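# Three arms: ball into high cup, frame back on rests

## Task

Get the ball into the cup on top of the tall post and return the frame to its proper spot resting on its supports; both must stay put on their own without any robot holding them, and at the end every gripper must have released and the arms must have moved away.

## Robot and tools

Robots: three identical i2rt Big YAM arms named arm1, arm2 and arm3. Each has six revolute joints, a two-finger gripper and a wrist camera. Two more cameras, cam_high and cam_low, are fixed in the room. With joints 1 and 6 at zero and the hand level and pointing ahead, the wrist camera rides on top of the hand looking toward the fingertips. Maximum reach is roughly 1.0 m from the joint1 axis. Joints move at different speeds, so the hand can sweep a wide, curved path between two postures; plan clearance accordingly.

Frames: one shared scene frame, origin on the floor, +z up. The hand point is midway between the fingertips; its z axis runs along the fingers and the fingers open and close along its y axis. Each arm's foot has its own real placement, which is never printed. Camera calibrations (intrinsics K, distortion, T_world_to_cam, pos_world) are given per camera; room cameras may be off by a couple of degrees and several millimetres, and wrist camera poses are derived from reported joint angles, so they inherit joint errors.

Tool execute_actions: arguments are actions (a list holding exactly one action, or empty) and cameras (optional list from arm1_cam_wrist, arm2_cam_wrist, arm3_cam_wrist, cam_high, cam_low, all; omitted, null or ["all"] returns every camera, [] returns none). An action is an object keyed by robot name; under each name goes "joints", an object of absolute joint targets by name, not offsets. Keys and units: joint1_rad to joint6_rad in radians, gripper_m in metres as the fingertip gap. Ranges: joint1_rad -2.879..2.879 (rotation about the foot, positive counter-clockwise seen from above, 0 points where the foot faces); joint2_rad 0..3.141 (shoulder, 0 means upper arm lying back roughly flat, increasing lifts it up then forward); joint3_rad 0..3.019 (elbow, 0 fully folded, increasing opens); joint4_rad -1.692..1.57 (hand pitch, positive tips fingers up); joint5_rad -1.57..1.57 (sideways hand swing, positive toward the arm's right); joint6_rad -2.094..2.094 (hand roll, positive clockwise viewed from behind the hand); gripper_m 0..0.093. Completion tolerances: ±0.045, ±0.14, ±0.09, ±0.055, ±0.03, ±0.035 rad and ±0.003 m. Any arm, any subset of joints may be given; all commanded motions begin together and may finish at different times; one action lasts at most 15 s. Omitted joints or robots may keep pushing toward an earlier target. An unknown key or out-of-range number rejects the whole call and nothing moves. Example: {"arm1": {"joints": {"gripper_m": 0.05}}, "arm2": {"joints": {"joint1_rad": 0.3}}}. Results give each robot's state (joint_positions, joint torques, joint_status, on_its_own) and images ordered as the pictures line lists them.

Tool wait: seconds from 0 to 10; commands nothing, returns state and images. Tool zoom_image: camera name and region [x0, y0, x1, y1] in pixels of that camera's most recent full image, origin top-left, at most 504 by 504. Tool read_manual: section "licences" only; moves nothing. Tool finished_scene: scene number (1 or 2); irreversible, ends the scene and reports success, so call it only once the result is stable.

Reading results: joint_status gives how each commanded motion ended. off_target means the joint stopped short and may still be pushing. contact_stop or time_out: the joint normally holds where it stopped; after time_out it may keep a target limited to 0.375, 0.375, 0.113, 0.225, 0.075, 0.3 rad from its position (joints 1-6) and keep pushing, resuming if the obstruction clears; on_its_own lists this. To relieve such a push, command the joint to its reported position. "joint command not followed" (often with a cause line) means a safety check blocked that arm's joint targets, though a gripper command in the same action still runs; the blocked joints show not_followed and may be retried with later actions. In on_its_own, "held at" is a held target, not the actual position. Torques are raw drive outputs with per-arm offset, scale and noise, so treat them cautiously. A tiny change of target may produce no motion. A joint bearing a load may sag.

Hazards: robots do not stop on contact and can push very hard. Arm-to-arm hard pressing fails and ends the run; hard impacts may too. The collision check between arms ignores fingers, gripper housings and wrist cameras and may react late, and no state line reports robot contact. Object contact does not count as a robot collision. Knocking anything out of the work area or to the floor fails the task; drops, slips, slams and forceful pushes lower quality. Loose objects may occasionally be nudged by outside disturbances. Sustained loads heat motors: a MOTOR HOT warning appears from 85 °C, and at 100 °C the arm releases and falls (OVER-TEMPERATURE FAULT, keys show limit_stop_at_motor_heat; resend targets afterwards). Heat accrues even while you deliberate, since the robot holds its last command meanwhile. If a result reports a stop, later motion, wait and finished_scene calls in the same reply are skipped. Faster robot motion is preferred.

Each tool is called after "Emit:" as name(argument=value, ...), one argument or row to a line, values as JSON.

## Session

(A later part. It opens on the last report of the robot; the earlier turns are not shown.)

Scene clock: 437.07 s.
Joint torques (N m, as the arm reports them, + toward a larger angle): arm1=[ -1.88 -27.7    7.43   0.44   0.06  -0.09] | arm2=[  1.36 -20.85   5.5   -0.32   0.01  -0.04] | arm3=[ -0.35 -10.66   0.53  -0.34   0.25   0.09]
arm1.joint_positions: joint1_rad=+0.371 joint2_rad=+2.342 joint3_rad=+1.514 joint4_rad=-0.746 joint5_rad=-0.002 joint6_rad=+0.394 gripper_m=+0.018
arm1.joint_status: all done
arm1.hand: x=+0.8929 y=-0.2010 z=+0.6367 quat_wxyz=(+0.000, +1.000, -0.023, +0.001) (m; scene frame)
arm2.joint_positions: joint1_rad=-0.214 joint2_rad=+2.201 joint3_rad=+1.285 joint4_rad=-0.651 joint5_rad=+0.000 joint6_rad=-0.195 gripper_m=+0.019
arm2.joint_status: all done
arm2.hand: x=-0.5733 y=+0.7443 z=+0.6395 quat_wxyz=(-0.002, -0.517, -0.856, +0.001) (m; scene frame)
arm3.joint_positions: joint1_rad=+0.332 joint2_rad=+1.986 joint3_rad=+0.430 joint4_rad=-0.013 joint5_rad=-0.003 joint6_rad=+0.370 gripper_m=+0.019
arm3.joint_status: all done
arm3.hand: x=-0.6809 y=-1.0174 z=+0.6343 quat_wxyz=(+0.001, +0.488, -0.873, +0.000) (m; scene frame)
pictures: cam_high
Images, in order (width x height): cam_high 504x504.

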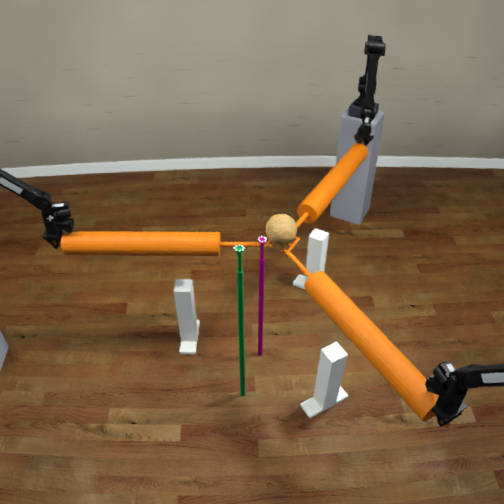

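Emit:
execute_actions(
  actions=[
    {"arm1": {"joints": {"joint2_rad": 2.176, "joint3_rad": 1.510, "joint4_rad": -0.875}}, "arm2": {"joints": {"joint2_rad": 2.021, "joint3_rad": 1.300, "joint4_rad": -0.812}}, "arm3": {"joints": {"joint2_rad": 1.597, "joint3_rad": 0.423, "joint4_rad": -0.368}}},
  ],
  cameras=["cam_high"],
)

Scene clock: 444.90 s.
Joint torques (N m, as the arm reports them, + toward a larger angle): arm1=[ -1.55 -27.29   8.54   0.58   0.02  -0.08] | arm2=[  1.25 -20.55   7.32  -0.33  -0.08   0.  ] | arm3=[-0.97 -8.    4.16 -0.58  0.34  0.06]
arm1.joint_positions: joint1_rad=+0.369 joint2_rad=+2.198 joint3_rad=+1.504 joint4_rad=-0.881 joint5_rad=-0.004 joint6_rad=+0.394 gripper_m=+0.018
arm1.joint_status: all done
arm1.hand: x=+0.8934 y=-0.2000 z=+0.7161 quat_wxyz=(+0.001, +1.000, -0.024, +0.003) (m; scene frame)
arm2.joint_positions: joint1_rad=-0.213 joint2_rad=+2.047 joint3_rad=+1.285 joint4_rad=-0.808 joint5_rad=+0.003 joint6_rad=-0.195 gripper_m=+0.019
arm2.joint_status: all done
arm2.hand: x=-0.5737 y=+0.7454 z=+0.7183 quat_wxyz=(+0.001, -0.517, -0.856, +0.001) (m; scene frame)
arm3.joint_positions: joint1_rad=+0.332 joint2_rad=+1.621 joint3_rad=+0.411 joint4_rad=-0.357 joint5_rad=-0.004 joint6_rad=+0.370 gripper_m=+0.019
arm3.joint_status: all done
arm3.hand: x=-0.6808 y=-1.0153 z=+0.7148 quat_wxyz=(+0.001, +0.488, -0.873, -0.002) (m; scene frame)
pictures: cam_high
Images, in order (width x height): cam_high 504x504.

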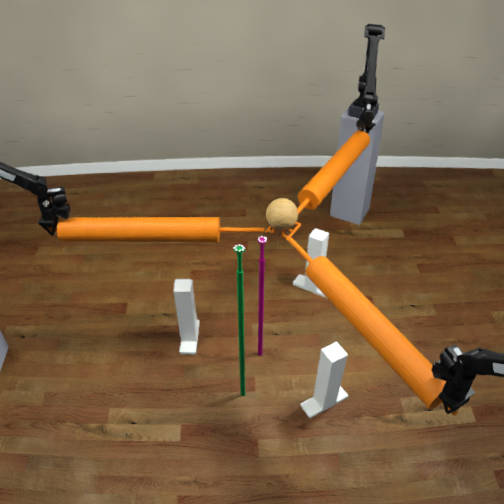

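Emit:
execute_actions(
  actions=[
    {"arm1": {"joints": {"joint2_rad": 2.057, "joint3_rad": 1.580, "joint4_rad": -1.026}}, "arm2": {"joints": {"joint2_rad": 1.892, "joint3_rad": 1.370, "joint4_rad": -0.985}}, "arm3": {"joints": {"joint2_rad": 1.288, "joint3_rad": 0.501, "joint4_rad": -0.731}}},
  ],
  cameras=["cam_high", "cam_low"],
)

Scene clock: 454.97 s.
Joint torques (N m, as the arm reports them, + toward a larger angle): arm1=[ -1.79 -25.24  14.48  -0.19   0.15  -0.08] | arm2=[  0.98 -18.35  11.91  -0.79  -0.11  -0.02] | arm3=[-0.8  -6.    8.48 -0.91  0.21  0.09]
arm1.joint_positions: joint1_rad=+0.367 joint2_rad=+2.070 joint3_rad=+1.518 joint4_rad=-1.014 joint5_rad=-0.005 joint6_rad=+0.394 gripper_m=+0.018
arm1.joint_status: all done
arm1.hand: x=+0.8954 y=-0.1983 z=+0.7934 quat_wxyz=(+0.003, +1.000, -0.025, -0.001) (m; scene frame)
arm2.joint_positions: joint1_rad=-0.211 joint2_rad=+1.910 joint3_rad=+1.314 joint4_rad=-0.969 joint5_rad=+0.003 joint6_rad=-0.195 gripper_m=+0.019
arm2.joint_status: all done
arm2.hand: x=-0.5739 y=+0.7483 z=+0.7967 quat_wxyz=(-0.001, -0.516, -0.856, +0.003) (m; scene frame)
arm3.joint_positions: joint1_rad=+0.332 joint2_rad=+1.305 joint3_rad=+0.463 joint4_rad=-0.707 joint5_rad=-0.001 joint6_rad=+0.370 gripper_m=+0.019
arm3.joint_status: all done
arm3.hand: x=-0.6798 y=-1.0123 z=+0.7956 quat_wxyz=(-0.006, +0.488, -0.873, -0.007) (m; scene frame)
pictures: cam_high, cam_low
Images, in order (width x height): cam_high 504x504, cam_low 504x504.

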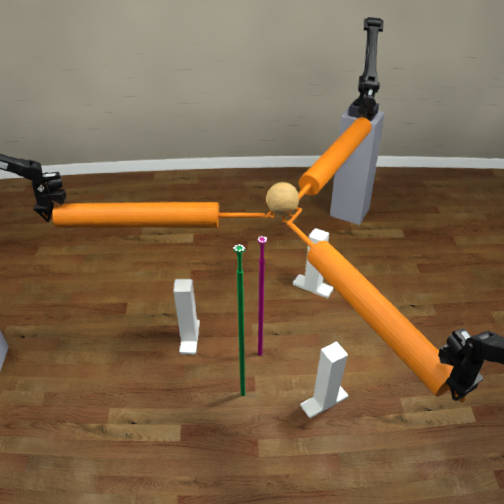

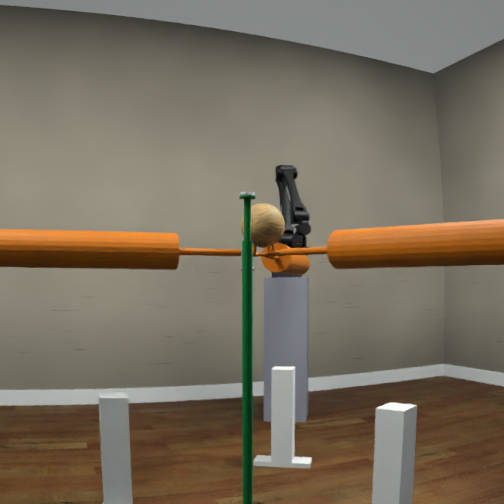

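Emit:
execute_actions(
  actions=[
    {"arm1": {"joints": {"joint1_rad": 0.308, "joint2_rad": 1.893, "joint3_rad": 1.485, "joint4_rad": -1.134, "joint6_rad": 0.331}}, "arm2": {"joints": {"joint1_rad": -0.139, "joint2_rad": 1.735, "joint3_rad": 1.313, "joint4_rad": -1.119, "joint6_rad": -0.121}}, "arm3": {"joints": {"joint1_rad": 0.272, "joint2_rad": 1.239, "joint3_rad": 0.711, "joint4_rad": -0.984, "joint6_rad": 0.310}}},
  ],
  cameras=["cam_high", "cam_low"],
)

Scene clock: 486.47 s.
Joint torques (N m, as the arm reports them, + toward a larger angle): arm1=[ -2.79 -23.07  10.07   0.56   0.11  -0.23] | arm2=[  1.36 -17.44   8.52  -0.43   0.02   0.2 ] | arm3=[-1.4  -7.34 11.16 -1.06  0.22 -0.02]
arm1.joint_positions: joint1_rad=+0.326 joint2_rad=+1.912 joint3_rad=+1.477 joint4_rad=-1.140 joint5_rad=-0.003 joint6_rad=+0.349 gripper_m=+0.018
arm1.joint_status: all done
arm1.hand: x=+0.9173 y=-0.1656 z=+0.8669 quat_wxyz=(+0.001, +1.000, -0.024, +0.002) (m; scene frame)
arm2.joint_positions: joint1_rad=-0.152 joint2_rad=+1.753 joint3_rad=+1.304 joint4_rad=-1.112 joint5_rad=+0.001 joint6_rad=-0.136 gripper_m=+0.019
arm2.joint_status: all done
arm2.hand: x=-0.5524 y=+0.7824 z=+0.8711 quat_wxyz=(-0.004, -0.516, -0.857, +0.003) (m; scene frame)
arm3.joint_positions: joint1_rad=+0.281 joint2_rad=+1.264 joint3_rad=+0.654 joint4_rad=-0.959 joint5_rad=-0.002 joint6_rad=+0.319 gripper_m=+0.019
arm3.joint_status: all done
arm3.hand: x=-0.6588 y=-0.9778 z=+0.8599 quat_wxyz=(+0.001, +0.487, -0.873, +0.000) (m; scene frame)
pictures: cam_high, cam_low
Images, in order (width x height): cam_high 504x504, cam_low 504x504.

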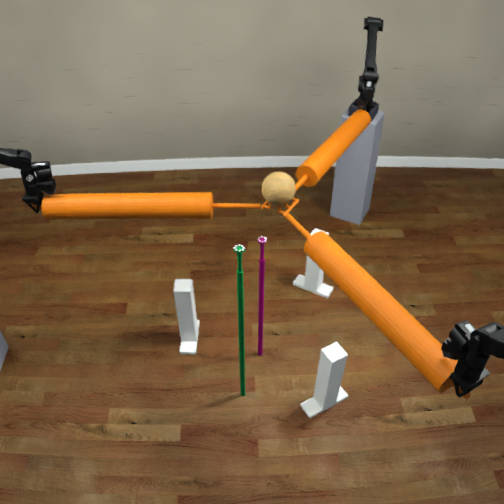

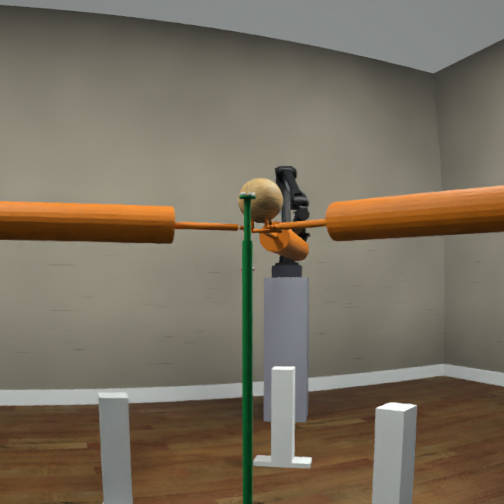

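Emit:
execute_actions(
  actions=[
    {"arm1": {"joints": {"joint1_rad": 0.214, "joint2_rad": 1.732, "joint3_rad": 1.399, "joint4_rad": -1.210, "joint6_rad": 0.238}}, "arm2": {"joints": {"joint1_rad": -0.027, "joint2_rad": 1.591, "joint3_rad": 1.273, "joint4_rad": -1.230, "joint6_rad": -0.009}}, "arm3": {"joints": {"joint1_rad": 0.2185, "joint2_rad": 1.345, "joint3_rad": 0.965, "joint4_rad": -1.147, "joint6_rad": 0.2565}}},
  ],
  cameras=["cam_high", "cam_low"],
)

Scene clock: 523.10 s.
Joint torques (N m, as the arm reports them, + toward a larger angle): arm1=[ -3.12 -21.53  10.68   0.5    0.15  -0.23] | arm2=[  2.9  -15.26   9.3   -0.44  -0.08   0.21] | arm3=[-1.29 -8.76 12.04 -0.93  0.27  0.01]
arm1.joint_positions: joint1_rad=+0.234 joint2_rad=+1.749 joint3_rad=+1.385 joint4_rad=-1.218 joint5_rad=-0.003 joint6_rad=+0.257 gripper_m=+0.018
arm1.joint_status: all done
arm1.hand: x=+0.9512 y=-0.1064 z=+0.9187 quat_wxyz=(+0.001, +1.000, -0.023, +0.005) (m; scene frame)
arm2.joint_positions: joint1_rad=-0.043 joint2_rad=+1.608 joint3_rad=+1.259 joint4_rad=-1.226 joint5_rad=+0.003 joint6_rad=-0.027 gripper_m=+0.019
arm2.joint_status: all done
arm2.hand: x=-0.5209 y=+0.8415 z=+0.9220 quat_wxyz=(+0.002, -0.516, -0.857, +0.000) (m; scene frame)
arm3.joint_positions: joint1_rad=+0.225 joint2_rad=+1.355 joint3_rad=+0.904 joint4_rad=-1.123 joint5_rad=-0.003 joint6_rad=+0.261 gripper_m=+0.019
arm3.joint_status: all done
arm3.hand: x=-0.6252 y=-0.9199 z=+0.9150 quat_wxyz=(+0.002, +0.488, -0.873, +0.001) (m; scene frame)
pictures: cam_high, cam_low
Images, in order (width x height): cam_high 504x504, cam_low 504x504.

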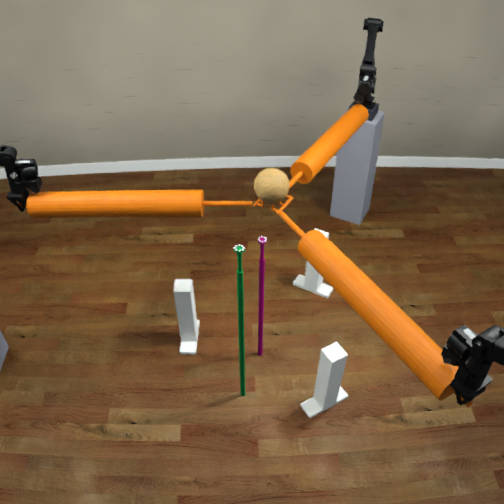

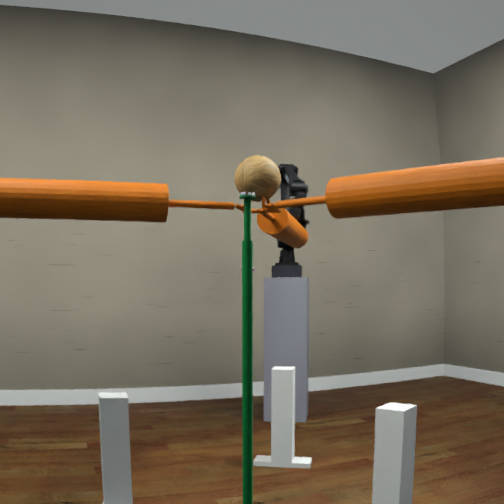

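Emit:
execute_actions(
  actions=[
    {"arm1": {"joints": {"joint1_rad": 0.093, "joint2_rad": 1.585, "joint3_rad": 1.293, "joint4_rad": -1.251, "joint6_rad": 0.117}}, "arm2": {"joints": {"joint1_rad": 0.119, "joint2_rad": 1.469, "joint3_rad": 1.215, "joint4_rad": -1.291, "joint6_rad": 0.138}}, "arm3": {"joints": {"joint1_rad": 0.178, "joint2_rad": 1.490, "joint3_rad": 1.218, "joint4_rad": -1.237, "joint6_rad": 0.217}}},
  ],
  cameras=["cam_high", "cam_low"],
)

Scene clock: 573.10 s.
Joint torques (N m, as the arm reports them, + toward a larger angle): arm1=[ -2.58 -18.6   10.83   0.49   0.09  -0.14] | arm2=[  1.98 -13.93   9.68  -0.3   -0.03   0.15] | arm3=[ -1.1  -12.1   12.64  -1.1    0.23   0.07]
arm1.joint_positions: joint1_rad=+0.107 joint2_rad=+1.602 joint3_rad=+1.281 joint4_rad=-1.259 joint5_rad=-0.004 joint6_rad=+0.131 gripper_m=+0.018
arm1.joint_status: all done
arm1.hand: x=+0.9902 y=-0.0384 z=+0.9495 quat_wxyz=(+0.001, +1.000, -0.024, +0.005) (m; scene frame)
arm2.joint_positions: joint1_rad=+0.111 joint2_rad=+1.489 joint3_rad=+1.199 joint4_rad=-1.292 joint5_rad=+0.002 joint6_rad=+0.125 gripper_m=+0.019
arm2.joint_status: all done
arm2.hand: x=-0.4829 y=+0.9106 z=+0.9505 quat_wxyz=(+0.006, -0.515, -0.857, -0.001) (m; scene frame)
arm3.joint_positions: joint1_rad=+0.184 joint2_rad=+1.507 joint3_rad=+1.155 joint4_rad=-1.210 joint5_rad=-0.002 joint6_rad=+0.219 gripper_m=+0.019
arm3.joint_status: all done
arm3.hand: x=-0.5866 y=-0.8523 z=+0.9471 quat_wxyz=(-0.002, +0.489, -0.872, -0.002) (m; scene frame)
pictures: cam_high, cam_low
Images, in order (width x height): cam_high 504x504, cam_low 504x504.

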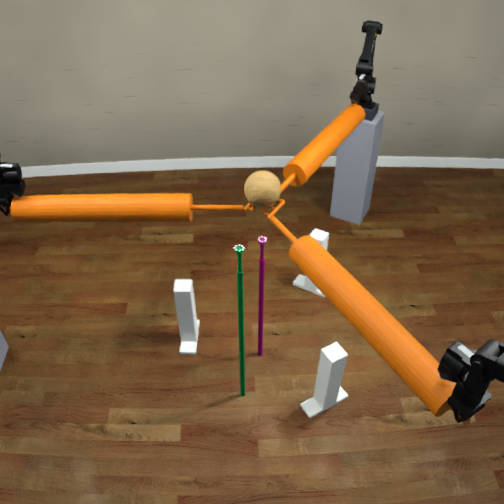

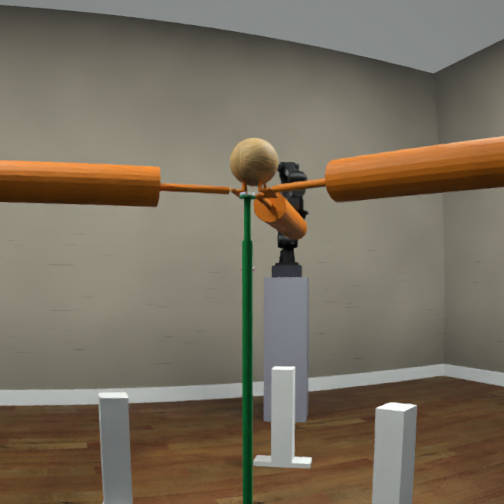

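Emit:
execute_actions(
  actions=[
    {"arm1": {"joints": {"joint1_rad": -0.049, "joint2_rad": 1.482, "joint3_rad": 1.177, "joint4_rad": -1.225, "joint6_rad": -0.025}}, "arm2": {"joints": {"joint1_rad": 0.286, "joint2_rad": 1.391, "joint3_rad": 1.143, "joint4_rad": -1.278, "joint6_rad": 0.306}}, "arm3": {"joints": {"joint1_rad": 0.150, "joint2_rad": 1.667, "joint3_rad": 1.448, "joint4_rad": -1.286, "joint6_rad": 0.189}}},
  ],
  cameras=["cam_high", "cam_low"],
)

Scene clock: 611.70 s.
Joint torques (N m, as the arm reports them, + toward a larger angle): arm1=[ -1.75 -18.54  11.04   0.61   0.02  -0.15] | arm2=[  1.46 -14.58   9.77  -0.06   0.05   0.13] | arm3=[ -1.14 -15.63  12.95  -1.     0.17   0.09]
arm1.joint_positions: joint1_rad=-0.039 joint2_rad=+1.511 joint3_rad=+1.163 joint4_rad=-1.235 joint5_rad=-0.002 joint6_rad=-0.016 gripper_m=+0.018
arm1.joint_status: all done
arm1.hand: x=+1.0280 y=+0.0268 z=+0.9453 quat_wxyz=(+0.001, +1.000, -0.024, +0.006) (m; scene frame)
arm2.joint_positions: joint1_rad=+0.283 joint2_rad=+1.426 joint3_rad=+1.125 joint4_rad=-1.283 joint5_rad=+0.000 joint6_rad=+0.295 gripper_m=+0.019
arm2.joint_status: all done
arm2.hand: x=-0.4456 y=+0.9755 z=+0.9479 quat_wxyz=(+0.007, -0.514, -0.858, -0.002) (m; scene frame)
arm3.joint_positions: joint1_rad=+0.153 joint2_rad=+1.690 joint3_rad=+1.382 joint4_rad=-1.259 joint5_rad=-0.001 joint6_rad=+0.189 gripper_m=+0.019
arm3.joint_status: all done
arm3.hand: x=-0.5484 y=-0.7885 z=+0.9484 quat_wxyz=(+0.000, +0.488, -0.873, +0.000) (m; scene frame)
pictures: cam_high, cam_low
Images, in order (width x height): cam_high 504x504, cam_low 504x504.

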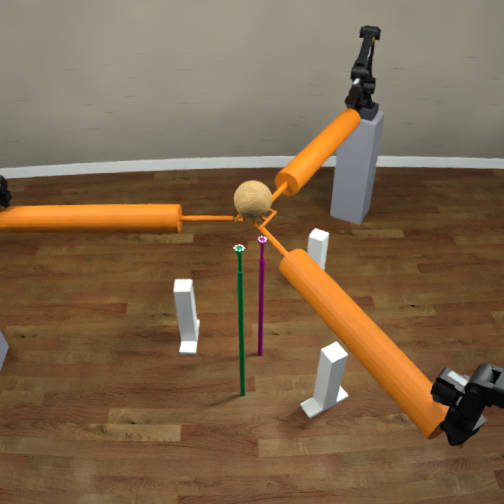

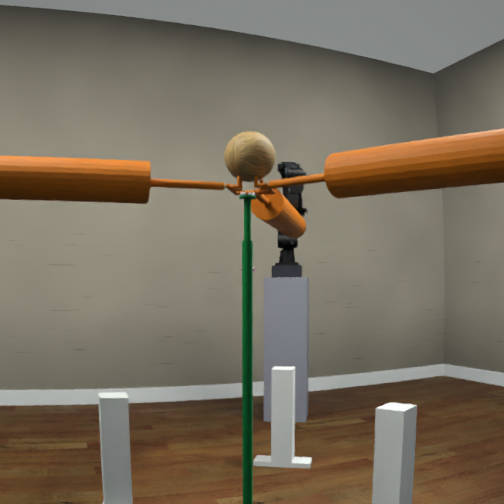

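Emit:
zoom_image(
  camera="cam_low",
  region=[200, 120, 300, 220],
)

Emit:
zoom_image(
  camera="cam_high",
  region=[200, 170, 300, 270],
)

Region (200, 120, 300, 220) of cam_low's 504x504 image, scaled by 5.040, with more detail than that image has.

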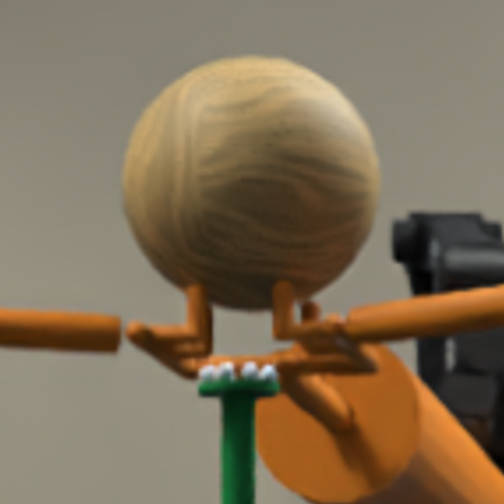

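Region (200, 170, 300, 270) of cam_high's 504x504 image, scaled by 5.040, with more detail than that image has.

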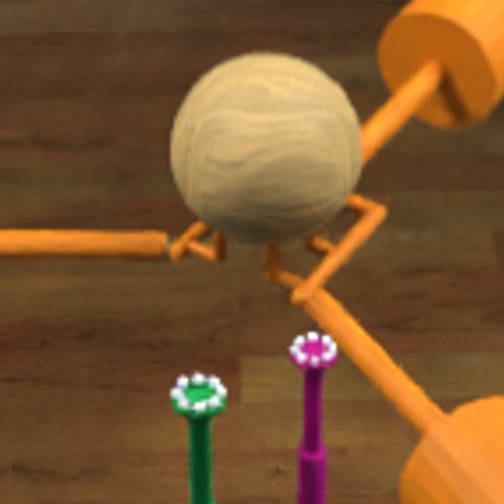

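Emit:
execute_actions(
  actions=[
    {"arm1": {"joints": {"joint1_rad": -0.218, "joint2_rad": 1.423, "joint3_rad": 1.128, "joint4_rad": -1.218, "joint6_rad": -0.194}}, "arm2": {"joints": {"joint1_rad": 0.471, "joint2_rad": 1.329, "joint3_rad": 1.095, "joint4_rad": -1.273, "joint6_rad": 0.494}}, "arm3": {"joints": {"joint1_rad": 0.1355, "joint2_rad": 1.850, "joint3_rad": 1.711, "joint4_rad": -1.358, "joint6_rad": 0.1745}}},
  ],
  cameras=["cam_high", "cam_low"],
)

Emit:
zoom_image(
  camera="cam_low",
  region=[200, 115, 300, 215],
)

Emit:
zoom_image(
  camera="cam_high",
  region=[200, 170, 300, 270],
)

Scene clock: 732.73 s.
Joint torques (N m, as the arm reports them, + toward a larger angle): arm1=[ -2.49 -17.02  11.41   0.63  -0.22  -0.14] | arm2=[  1.16 -13.44  10.29   0.1    0.19   0.17] | arm3=[ -1.65 -17.6   13.65  -1.1    0.18   0.04]
arm1.joint_positions: joint1_rad=-0.210 joint2_rad=+1.458 joint3_rad=+1.110 joint4_rad=-1.233 joint5_rad=+0.002 joint6_rad=-0.187 gripper_m=+0.018
arm1.joint_status: all done
arm1.hand: x=+1.0581 y=+0.0946 z=+0.9474 quat_wxyz=(+0.000, +1.000, -0.024, +0.005) (m; scene frame)
arm2.joint_positions: joint1_rad=+0.467 joint2_rad=+1.364 joint3_rad=+1.072 joint4_rad=-1.285 joint5_rad=-0.003 joint6_rad=+0.479 gripper_m=+0.019
arm2.joint_status: all done
arm2.hand: x=-0.4159 y=+1.0439 z=+0.9515 quat_wxyz=(+0.003, -0.514, -0.858, -0.002) (m; scene frame)
arm3.joint_positions: joint1_rad=+0.144 joint2_rad=+1.874 joint3_rad=+1.639 joint4_rad=-1.331 joint5_rad=-0.001 joint6_rad=+0.179 gripper_m=+0.019
arm3.joint_status: all done
arm3.hand: x=-0.5176 y=-0.7218 z=+0.9488 quat_wxyz=(-0.001, +0.489, -0.872, -0.001) (m; scene frame)
pictures: cam_high, cam_low
Images, in order (width x height): cam_high 504x504, cam_low 504x504.

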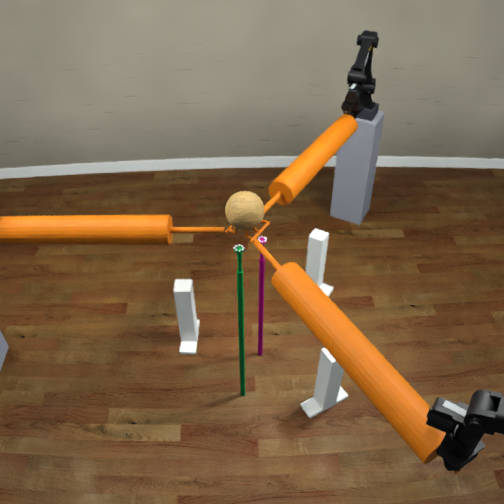

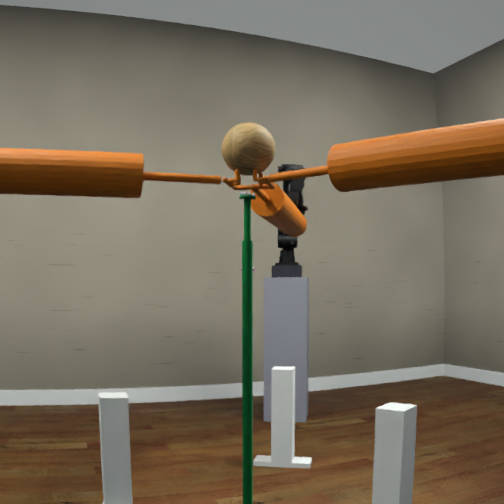

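Region (200, 115, 300, 215) of cam_low's 504x504 image, scaled by 5.040, with more detail than that image has.

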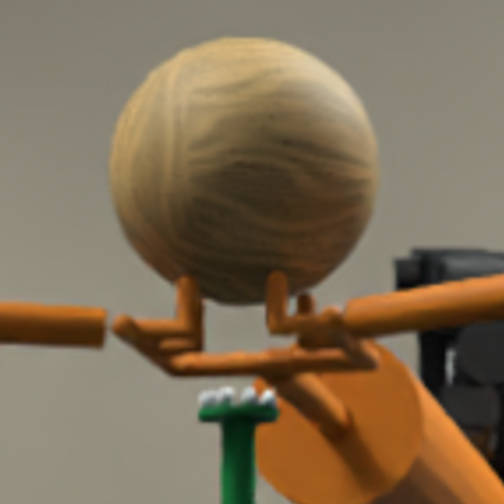

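Region (200, 170, 300, 270) of cam_high's 504x504 image, scaled by 5.040, with more detail than that image has.

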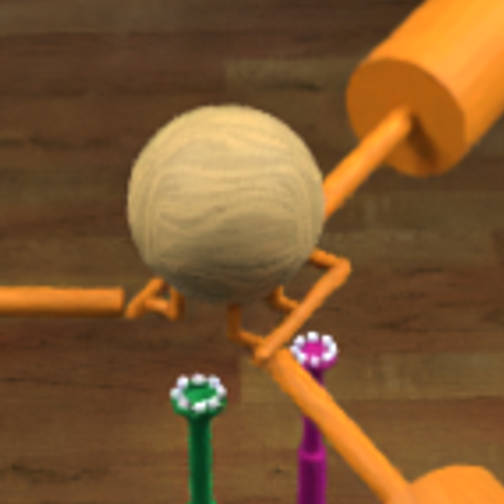

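Emit:
execute_actions(
  actions=[
    {"arm1": {"joints": {"joint1_rad": -0.349, "joint2_rad": 1.407, "joint3_rad": 1.074, "joint4_rad": -1.177, "joint6_rad": -0.3245}}, "arm2": {"joints": {"joint1_rad": 0.612, "joint2_rad": 1.319, "joint3_rad": 1.046, "joint4_rad": -1.231, "joint6_rad": 0.634}}, "arm3": {"joints": {"joint1_rad": 0.1286, "joint2_rad": 1.998, "joint3_rad": 1.903, "joint4_rad": -1.400, "joint6_rad": 0.1686}}},
  ],
  cameras=["cam_high", "cam_low"],
)

Emit:
zoom_image(
  camera="cam_low",
  region=[200, 115, 300, 215],
)

Emit:
zoom_image(
  camera="cam_high",
  region=[200, 180, 300, 280],
)

Scene clock: 817.90 s.
Joint torques (N m, as the arm reports them, + toward a larger angle): arm1=[ -2.29 -17.26  10.27   0.71  -0.29  -0.13] | arm2=[  1.45 -13.12   9.42   0.31   0.35   0.21] | arm3=[ -1.46 -20.2   13.23  -0.96   0.16   0.05]
arm1.joint_positions: joint1_rad=-0.341 joint2_rad=+1.447 joint3_rad=+1.066 joint4_rad=-1.196 joint5_rad=+0.003 joint6_rad=-0.319 gripper_m=+0.018
arm1.joint_status: all done
arm1.hand: x=+1.0812 y=+0.1424 z=+0.9356 quat_wxyz=(+0.000, +1.000, -0.023, +0.004) (m; scene frame)
arm2.joint_positions: joint1_rad=+0.607 joint2_rad=+1.359 joint3_rad=+1.032 joint4_rad=-1.248 joint5_rad=-0.008 joint6_rad=+0.618 gripper_m=+0.019
arm2.joint_status: all done
arm2.hand: x=-0.3939 y=+1.0923 z=+0.9388 quat_wxyz=(+0.002, -0.514, -0.858, -0.004) (m; scene frame)
arm3.joint_positions: joint1_rad=+0.137 joint2_rad=+2.023 joint3_rad=+1.835 joint4_rad=-1.379 joint5_rad=-0.001 joint6_rad=+0.172 gripper_m=+0.019
arm3.joint_status: all done
arm3.hand: x=-0.4947 y=-0.6746 z=+0.9359 quat_wxyz=(-0.001, +0.489, -0.872, -0.001) (m; scene frame)
pictures: cam_high, cam_low
Images, in order (width x height): cam_high 504x504, cam_low 504x504.

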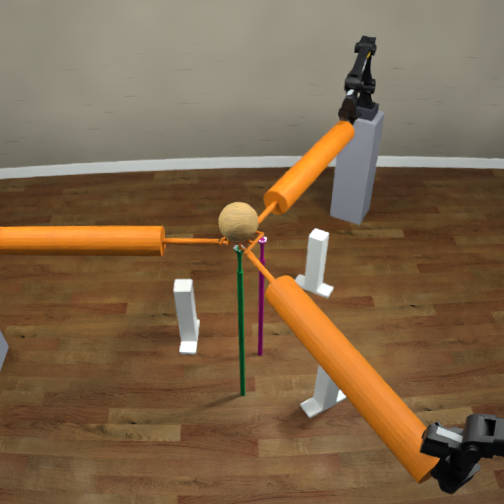

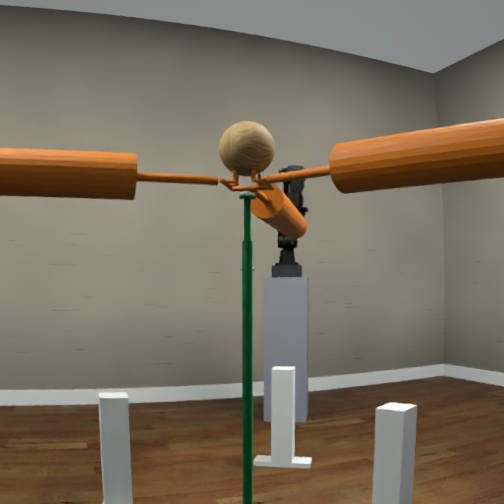

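Region (200, 115, 300, 215) of cam_low's 504x504 image, scaled by 5.040, with more detail than that image has.

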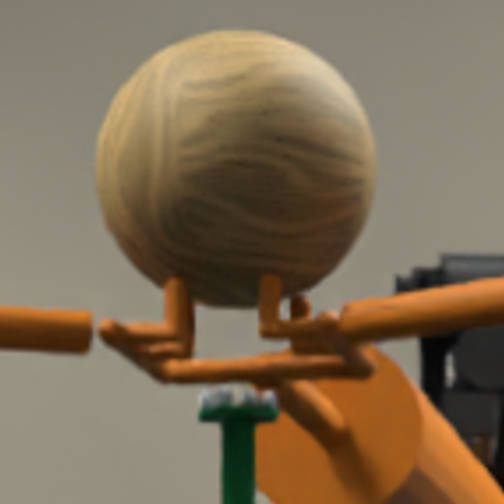

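Region (200, 180, 300, 280) of cam_high's 504x504 image, scaled by 5.040, with more detail than that image has.

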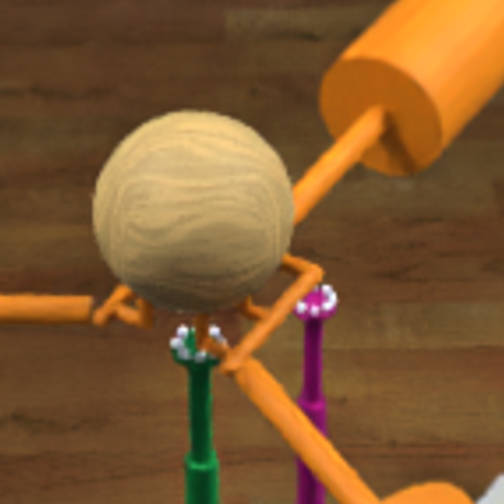

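Emit:
execute_actions(
  actions=[
    {"arm1": {"joints": {"joint1_rad": -0.344, "joint2_rad": 1.498, "joint3_rad": 1.015, "joint4_rad": -1.071, "joint6_rad": -0.320}}, "arm2": {"joints": {"joint1_rad": 0.608, "joint2_rad": 1.402, "joint3_rad": 0.978, "joint4_rad": -1.123, "joint6_rad": 0.622}}, "arm3": {"joints": {"joint1_rad": 0.136, "joint2_rad": 2.040, "joint3_rad": 1.787, "joint4_rad": -1.290, "joint6_rad": 0.172}}},
  ],
  cameras=["cam_high", "cam_low"],
)

Emit:
zoom_image(
  camera="cam_low",
  region=[200, 130, 300, 230],
)

Emit:
zoom_image(
  camera="cam_high",
  region=[200, 190, 300, 290],
)

Scene clock: 895.93 s.
Joint torques (N m, as the arm reports them, + toward a larger angle): arm1=[ -1.44 -16.2    9.73   0.75  -0.38  -0.06] | arm2=[  1.07 -12.66   8.92   0.22   0.38   0.09] | arm3=[ -1.05 -19.5    9.27  -0.02   0.23   0.05]
arm1.joint_positions: joint1_rad=-0.341 joint2_rad=+1.519 joint3_rad=+1.006 joint4_rad=-1.084 joint5_rad=+0.005 joint6_rad=-0.319 gripper_m=+0.018
arm1.joint_status: all done
arm1.hand: x=+1.0804 y=+0.1429 z=+0.8881 quat_wxyz=(+0.002, +1.000, -0.023, +0.013) (m; scene frame)
arm2.joint_positions: joint1_rad=+0.607 joint2_rad=+1.423 joint3_rad=+0.964 joint4_rad=-1.136 joint5_rad=-0.008 joint6_rad=+0.618 gripper_m=+0.019
arm2.joint_status: all done
arm2.hand: x=-0.3936 y=+1.0922 z=+0.8919 quat_wxyz=(+0.013, -0.514, -0.858, -0.003) (m; scene frame)
arm3.joint_positions: joint1_rad=+0.137 joint2_rad=+2.055 joint3_rad=+1.774 joint4_rad=-1.292 joint5_rad=-0.003 joint6_rad=+0.172 gripper_m=+0.019
arm3.joint_status: all done
arm3.hand: x=-0.4949 y=-0.6746 z=+0.8941 quat_wxyz=(+0.002, +0.489, -0.872, +0.001) (m; scene frame)
pictures: cam_high, cam_low
Images, in order (width x height): cam_high 504x504, cam_low 504x504.

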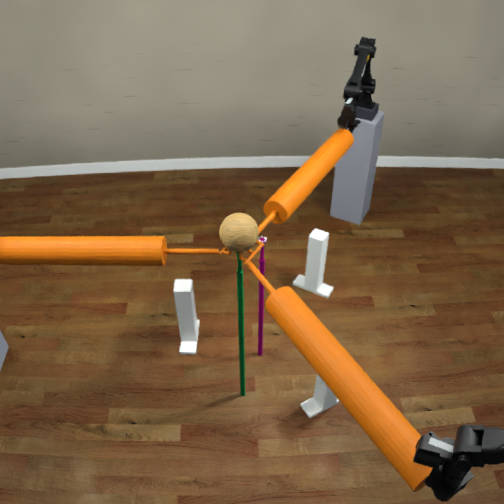

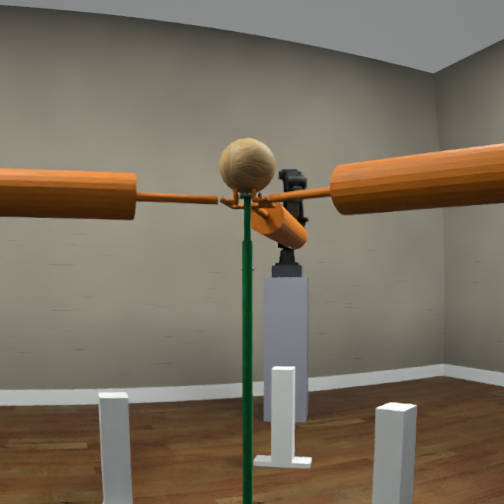

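Region (200, 130, 300, 230) of cam_low's 504x504 image, scaled by 5.040, with more detail than that image has.

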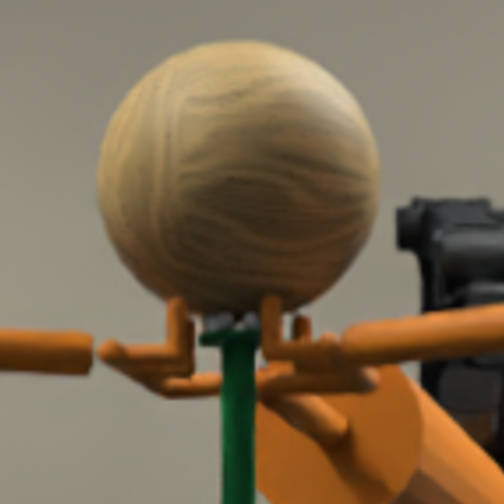

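Region (200, 190, 300, 290) of cam_high's 504x504 image, scaled by 5.040, with more detail than that image has.

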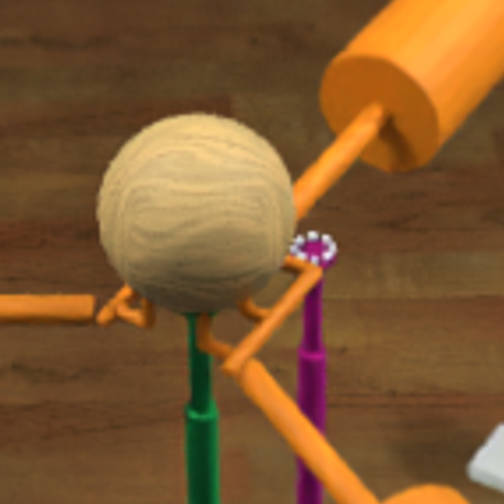

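Emit:
execute_actions(
  actions=[
    {"arm1": {"joints": {"joint2_rad": 1.580, "joint3_rad": 0.926, "joint4_rad": -0.883}}, "arm2": {"joints": {"joint2_rad": 1.482, "joint3_rad": 0.877, "joint4_rad": -0.927}}, "arm3": {"joints": {"joint2_rad": 2.096, "joint3_rad": 1.702, "joint4_rad": -1.143}}},
  ],
  cameras=["cam_high", "cam_low"],
)

Emit:
zoom_image(
  camera="cam_low",
  region=[190, 130, 330, 270],
)

Emit:
zoom_image(
  camera="cam_high",
  region=[200, 200, 300, 300],
)

Scene clock: 914.00 s.
Joint torques (N m, as the arm reports them, + toward a larger angle): arm1=[ -1.88 -16.22   8.34   1.02  -0.45  -0.06] | arm2=[  0.62 -11.8    7.35   0.55   0.44   0.02] | arm3=[ -0.72 -19.25   8.7    0.1    0.27   0.07]
arm1.joint_positions: joint1_rad=-0.341 joint2_rad=+1.598 joint3_rad=+0.923 joint4_rad=-0.903 joint5_rad=+0.006 joint6_rad=-0.319 gripper_m=+0.018
arm1.joint_status: all done
arm1.hand: x=+1.0804 y=+0.1432 z=+0.8319 quat_wxyz=(-0.002, +1.000, -0.023, +0.004) (m; scene frame)
arm2.joint_positions: joint1_rad=+0.607 joint2_rad=+1.498 joint3_rad=+0.871 joint4_rad=-0.946 joint5_rad=-0.009 joint6_rad=+0.618 gripper_m=+0.019
arm2.joint_status: all done
arm2.hand: x=-0.3924 y=+1.0919 z=+0.8353 quat_wxyz=(+0.001, -0.514, -0.858, -0.005) (m; scene frame)
arm3.joint_positions: joint1_rad=+0.137 joint2_rad=+2.104 joint3_rad=+1.692 joint4_rad=-1.149 joint5_rad=-0.003 joint6_rad=+0.172 gripper_m=+0.019
arm3.joint_status: all done
arm3.hand: x=-0.4948 y=-0.6746 z=+0.8348 quat_wxyz=(-0.002, +0.489, -0.872, -0.003) (m; scene frame)
pictures: cam_high, cam_low
Images, in order (width x height): cam_high 504x504, cam_low 504x504.

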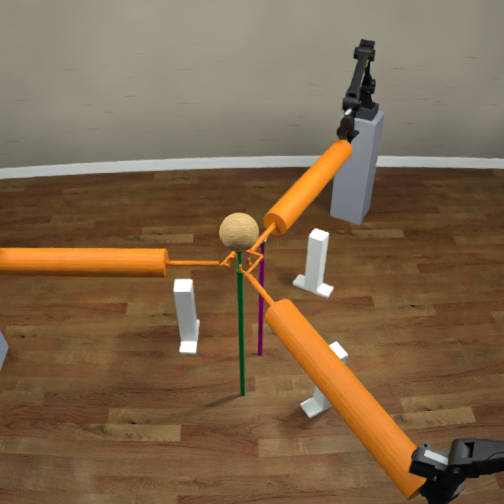

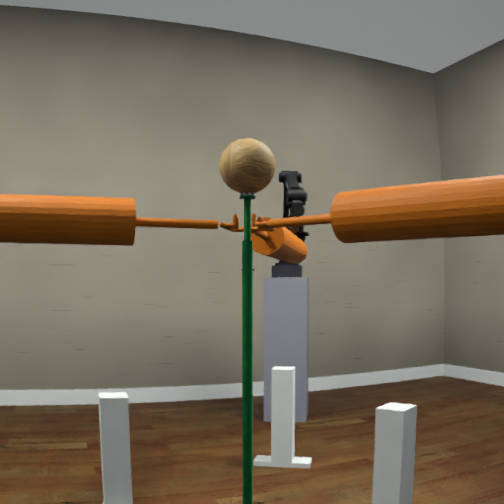

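Region (190, 130, 330, 270) of cam_low's 504x504 image, scaled by 3.600, with more detail than that image has.

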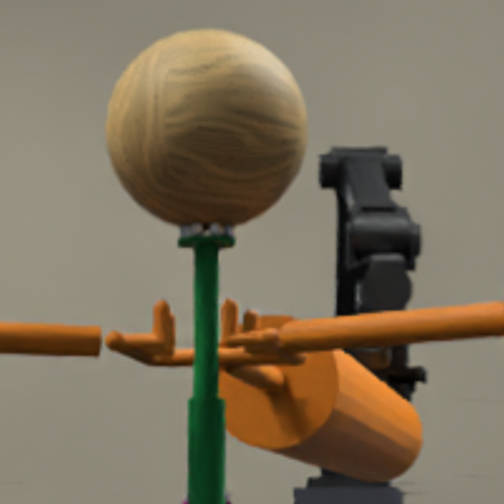

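Region (200, 200, 300, 300) of cam_high's 504x504 image, scaled by 5.040, with more detail than that image has.

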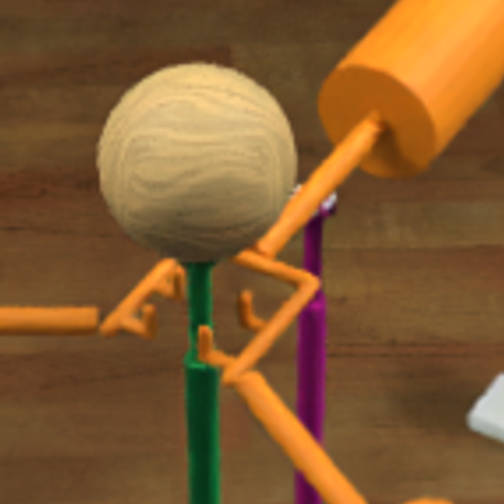

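Emit:
execute_actions(
  actions=[
    {"arm1": {"joints": {"joint1_rad": -0.098, "joint2_rad": 1.640, "joint3_rad": 1.044, "joint4_rad": -0.914, "joint6_rad": -0.073}}, "arm2": {"joints": {"joint1_rad": 0.335, "joint2_rad": 1.517, "joint3_rad": 0.951, "joint4_rad": -0.946, "joint6_rad": 0.349}}, "arm3": {"joints": {"joint1_rad": 0.166, "joint2_rad": 1.857, "joint3_rad": 1.320, "joint4_rad": -0.995, "joint6_rad": 0.2025}}},
  ],
  cameras=["cam_high", "cam_low"],
)

Scene clock: 967.40 s.
Joint torques (N m, as the arm reports them, + toward a larger angle): arm1=[ -1.04 -16.94  13.2    0.04  -0.43   0.06] | arm2=[  0.8  -11.65  11.6   -0.15   0.39  -0.1 ] | arm3=[ -0.62 -16.74   7.62   0.26   0.22   0.13]
arm1.joint_positions: joint1_rad=-0.100 joint2_rad=+1.647 joint3_rad=+0.988 joint4_rad=-0.907 joint5_rad=+0.006 joint6_rad=-0.079 gripper_m=+0.018
arm1.joint_status: all done
arm1.hand: x=+1.0318 y=+0.0541 z=+0.8323 quat_wxyz=(-0.003, +1.000, -0.023, -0.002) (m; scene frame)
arm2.joint_positions: joint1_rad=+0.339 joint2_rad=+1.521 joint3_rad=+0.898 joint4_rad=-0.946 joint5_rad=-0.008 joint6_rad=+0.355 gripper_m=+0.019
arm2.joint_status: all done
arm2.hand: x=-0.4398 y=+1.0024 z=+0.8355 quat_wxyz=(-0.002, -0.516, -0.857, -0.004) (m; scene frame)
arm3.joint_positions: joint1_rad=+0.165 joint2_rad=+1.874 joint3_rad=+1.317 joint4_rad=-1.004 joint5_rad=-0.002 joint6_rad=+0.199 gripper_m=+0.019
arm3.joint_status: all done
arm3.hand: x=-0.5446 y=-0.7615 z=+0.8358 quat_wxyz=(-0.002, +0.489, -0.872, -0.002) (m; scene frame)
pictures: cam_high, cam_low
Images, in order (width x height): cam_high 504x504, cam_low 504x504.

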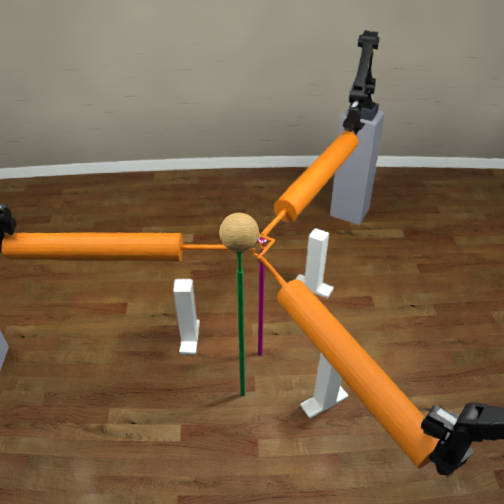

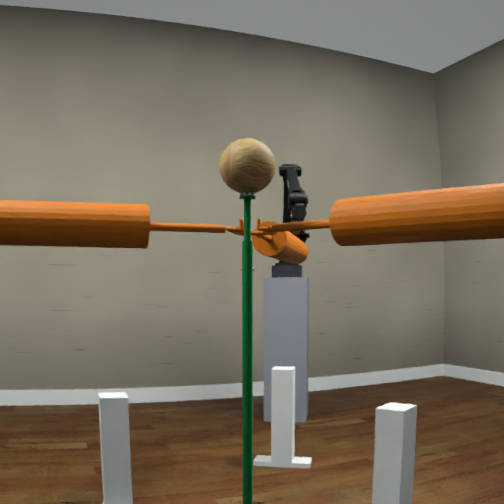

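Emit:
execute_actions(
  actions=[
    {"arm1": {"joints": {"joint1_rad": 0.1175, "joint2_rad": 1.770, "joint3_rad": 1.188, "joint4_rad": -0.933, "joint6_rad": 0.144}}, "arm2": {"joints": {"joint1_rad": 0.085, "joint2_rad": 1.625, "joint3_rad": 1.050, "joint4_rad": -0.922, "joint6_rad": 0.099}}, "arm3": {"joints": {"joint1_rad": 0.202, "joint2_rad": 1.651, "joint3_rad": 0.967, "joint4_rad": -0.854, "joint6_rad": 0.241}}},
  ],
  cameras=["cam_high"],
)

Scene clock: 999.27 s.
Joint torques (N m, as the arm reports them, + toward a larger angle): arm1=[ -1.57 -20.05  12.68   0.04  -0.24  -0.02] | arm2=[  1.5  -14.49  11.27  -0.12   0.24  -0.05] | arm3=[ -0.78 -12.82   6.95   0.3    0.29   0.1 ]
arm1.joint_positions: joint1_rad=+0.119 joint2_rad=+1.783 joint3_rad=+1.138 joint4_rad=-0.932 joint5_rad=+0.005 joint6_rad=+0.141 gripper_m=+0.018
arm1.joint_status: all done
arm1.hand: x=+0.9803 y=-0.0434 z=+0.8199 quat_wxyz=(-0.003, +1.000, -0.023, +0.003) (m; scene frame)
arm2.joint_positions: joint1_rad=+0.084 joint2_rad=+1.641 joint3_rad=+1.000 joint4_rad=-0.926 joint5_rad=-0.005 joint6_rad=+0.102 gripper_m=+0.019
arm2.joint_status: all done
arm2.hand: x=-0.4904 y=+0.9035 z=+0.8212 quat_wxyz=(-0.003, -0.517, -0.856, -0.002) (m; scene frame)
arm3.joint_positions: joint1_rad=+0.201 joint2_rad=+1.671 joint3_rad=+0.964 joint4_rad=-0.863 joint5_rad=-0.003 joint6_rad=+0.238 gripper_m=+0.019
arm3.joint_status: all done
arm3.hand: x=-0.5959 y=-0.8580 z=+0.8186 quat_wxyz=(+0.001, +0.488, -0.873, +0.000) (m; scene frame)
pictures: cam_high
Images, in order (width x height): cam_high 504x504.

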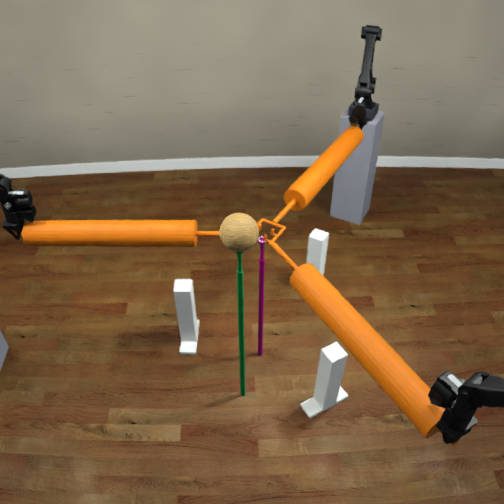

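Emit:
execute_actions(
  actions=[
    {"arm1": {"joints": {"joint1_rad": 0.279, "joint2_rad": 1.946, "joint3_rad": 1.385, "joint4_rad": -0.951, "joint6_rad": 0.3066}}, "arm2": {"joints": {"joint1_rad": -0.1062, "joint2_rad": 1.791, "joint3_rad": 1.209, "joint4_rad": -0.9156, "joint6_rad": -0.093}}, "arm3": {"joints": {"joint1_rad": 0.261, "joint2_rad": 1.474, "joint3_rad": 0.6535, "joint4_rad": -0.715, "joint6_rad": 0.300}}},
  ],
  cameras=["cam_high"],
)

Scene clock: 1021.57 s.
Joint torques (N m, as the arm reports them, + toward a larger angle): arm1=[ -1.43 -23.68  12.76   0.21  -0.16  -0.05] | arm2=[  1.31 -17.26  10.78  -0.33   0.01  -0.04] | arm3=[-0.47 -9.38  6.12  0.21  0.2   0.14]
arm1.joint_positions: joint1_rad=+0.284 joint2_rad=+1.964 joint3_rad=+1.335 joint4_rad=-0.947 joint5_rad=+0.002 joint6_rad=+0.306 gripper_m=+0.018
arm1.joint_status: all done
arm1.hand: x=+0.9307 y=-0.1368 z=+0.7928 quat_wxyz=(-0.002, +1.000, -0.023, +0.002) (m; scene frame)
arm2.joint_positions: joint1_rad=-0.109 joint2_rad=+1.811 joint3_rad=+1.163 joint4_rad=-0.915 joint5_rad=+0.000 joint6_rad=-0.091 gripper_m=+0.019
arm2.joint_status: all done
arm2.hand: x=-0.5395 y=+0.8081 z=+0.7981 quat_wxyz=(-0.004, -0.517, -0.856, +0.002) (m; scene frame)
arm3.joint_positions: joint1_rad=+0.256 joint2_rad=+1.499 joint3_rad=+0.649 joint4_rad=-0.723 joint5_rad=-0.001 joint6_rad=+0.295 gripper_m=+0.019
arm3.joint_status: all done
arm3.hand: x=-0.6444 y=-0.9522 z=+0.7929 quat_wxyz=(+0.002, +0.487, -0.873, +0.001) (m; scene frame)
pictures: cam_high
Images, in order (width x height): cam_high 504x504.

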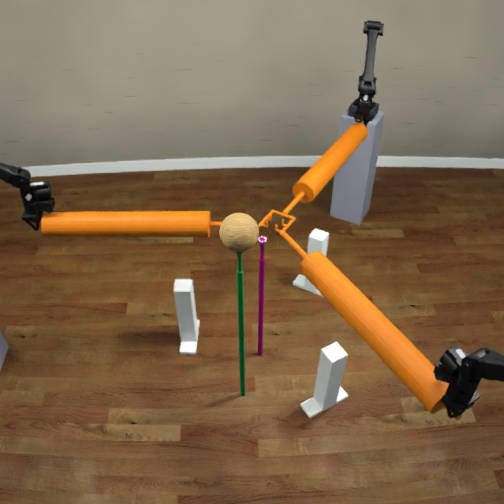

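Emit:
execute_actions(
  actions=[
    {"arm1": {"joints": {"joint1_rad": 0.369, "joint2_rad": 2.140, "joint3_rad": 1.554, "joint4_rad": -0.914, "joint6_rad": 0.395}}, "arm2": {"joints": {"joint1_rad": -0.213, "joint2_rad": 1.984, "joint3_rad": 1.338, "joint4_rad": -0.854, "joint6_rad": -0.198}}, "arm3": {"joints": {"joint1_rad": 0.337, "joint2_rad": 1.522, "joint3_rad": 0.423, "joint4_rad": -0.463, "joint6_rad": 0.375}}},
  ],
  cameras=["cam_high"],
)

Scene clock: 1040.60 s.
Joint torques (N m, as the arm reports them, + toward a larger angle): arm1=[ -1.76 -26.56  12.94   0.24   0.01  -0.02] | arm2=[  1.36 -19.95  10.24  -0.15  -0.11  -0.05] | arm3=[-0.07 -5.57  4.33  0.27  0.14  0.17]
arm1.joint_positions: joint1_rad=+0.369 joint2_rad=+2.163 joint3_rad=+1.501 joint4_rad=-0.914 joint5_rad=+0.000 joint6_rad=+0.392 gripper_m=+0.018
arm1.joint_status: all done
arm1.hand: x=+0.8948 y=-0.1989 z=+0.7355 quat_wxyz=(-0.001, +1.000, -0.024, +0.002) (m; scene frame)
arm2.joint_positions: joint1_rad=-0.215 joint2_rad=+2.008 joint3_rad=+1.293 joint4_rad=-0.855 joint5_rad=+0.003 joint6_rad=-0.197 gripper_m=+0.019
arm2.joint_status: all done
arm2.hand: x=-0.5748 y=+0.7451 z=+0.7406 quat_wxyz=(+0.001, -0.517, -0.856, +0.001) (m; scene frame)
arm3.joint_positions: joint1_rad=+0.329 joint2_rad=+1.512 joint3_rad=+0.420 joint4_rad=-0.474 joint5_rad=+0.000 joint6_rad=+0.367 gripper_m=+0.019
arm3.joint_status: all done
arm3.hand: x=-0.6793 y=-1.0155 z=+0.7403 quat_wxyz=(-0.001, +0.487, -0.873, +0.000) (m; scene frame)
pictures: cam_high
Images, in order (width x height): cam_high 504x504.

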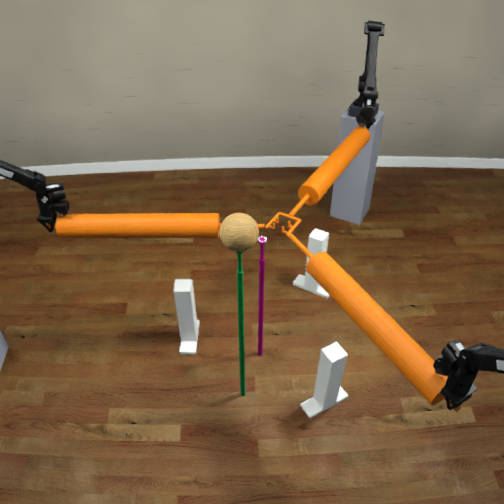

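Emit:
execute_actions(
  actions=[
    {"arm1": {"joints": {"joint2_rad": 2.323, "joint3_rad": 1.556, "joint4_rad": -0.733}}, "arm2": {"joints": {"joint1_rad": -0.208, "joint2_rad": 2.181, "joint3_rad": 1.289, "joint4_rad": -0.643, "joint6_rad": -0.192}}, "arm3": {"joints": {"joint1_rad": 0.340, "joint2_rad": 1.978, "joint3_rad": 0.450, "joint4_rad": -0.005, "joint6_rad": 0.377}}},
  ],
  cameras=["cam_high"],
)

Scene clock: 1051.97 s.
Joint torques (N m, as the arm reports them, + toward a larger angle): arm1=[ -1.18 -28.7   11.35   0.08   0.03  -0.06] | arm2=[  1.12 -21.37   5.25  -0.11  -0.06   0.03] | arm3=[-0.34 -8.13  1.31  0.81  0.27  0.11]
arm1.joint_positions: joint1_rad=+0.367 joint2_rad=+2.353 joint3_rad=+1.508 joint4_rad=-0.728 joint5_rad=-0.001 joint6_rad=+0.393 gripper_m=+0.018
arm1.joint_status: all done
arm1.hand: x=+0.8942 y=-0.1979 z=+0.6288 quat_wxyz=(+0.000, +1.000, -0.025, +0.001) (m; scene frame)
arm2.joint_positions: joint1_rad=-0.208 joint2_rad=+2.215 joint3_rad=+1.284 joint4_rad=-0.646 joint5_rad=+0.002 joint6_rad=-0.194 gripper_m=+0.019
arm2.joint_status: all done
arm2.hand: x=-0.5719 y=+0.7483 z=+0.6321 quat_wxyz=(+0.003, -0.515, -0.857, -0.001) (m; scene frame)
arm3.joint_positions: joint1_rad=+0.334 joint2_rad=+1.976 joint3_rad=+0.439 joint4_rad=-0.028 joint5_rad=-0.002 joint6_rad=+0.372 gripper_m=+0.019
arm3.joint_status: all done
arm3.hand: x=-0.6804 y=-1.0125 z=+0.6367 quat_wxyz=(-0.001, +0.487, -0.873, -0.002) (m; scene frame)
pictures: cam_high
Images, in order (width x height): cam_high 504x504.

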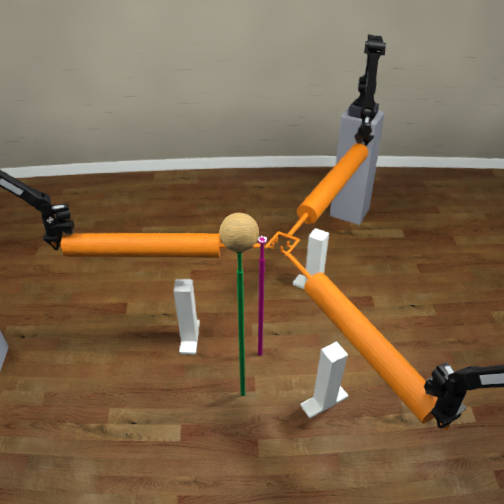

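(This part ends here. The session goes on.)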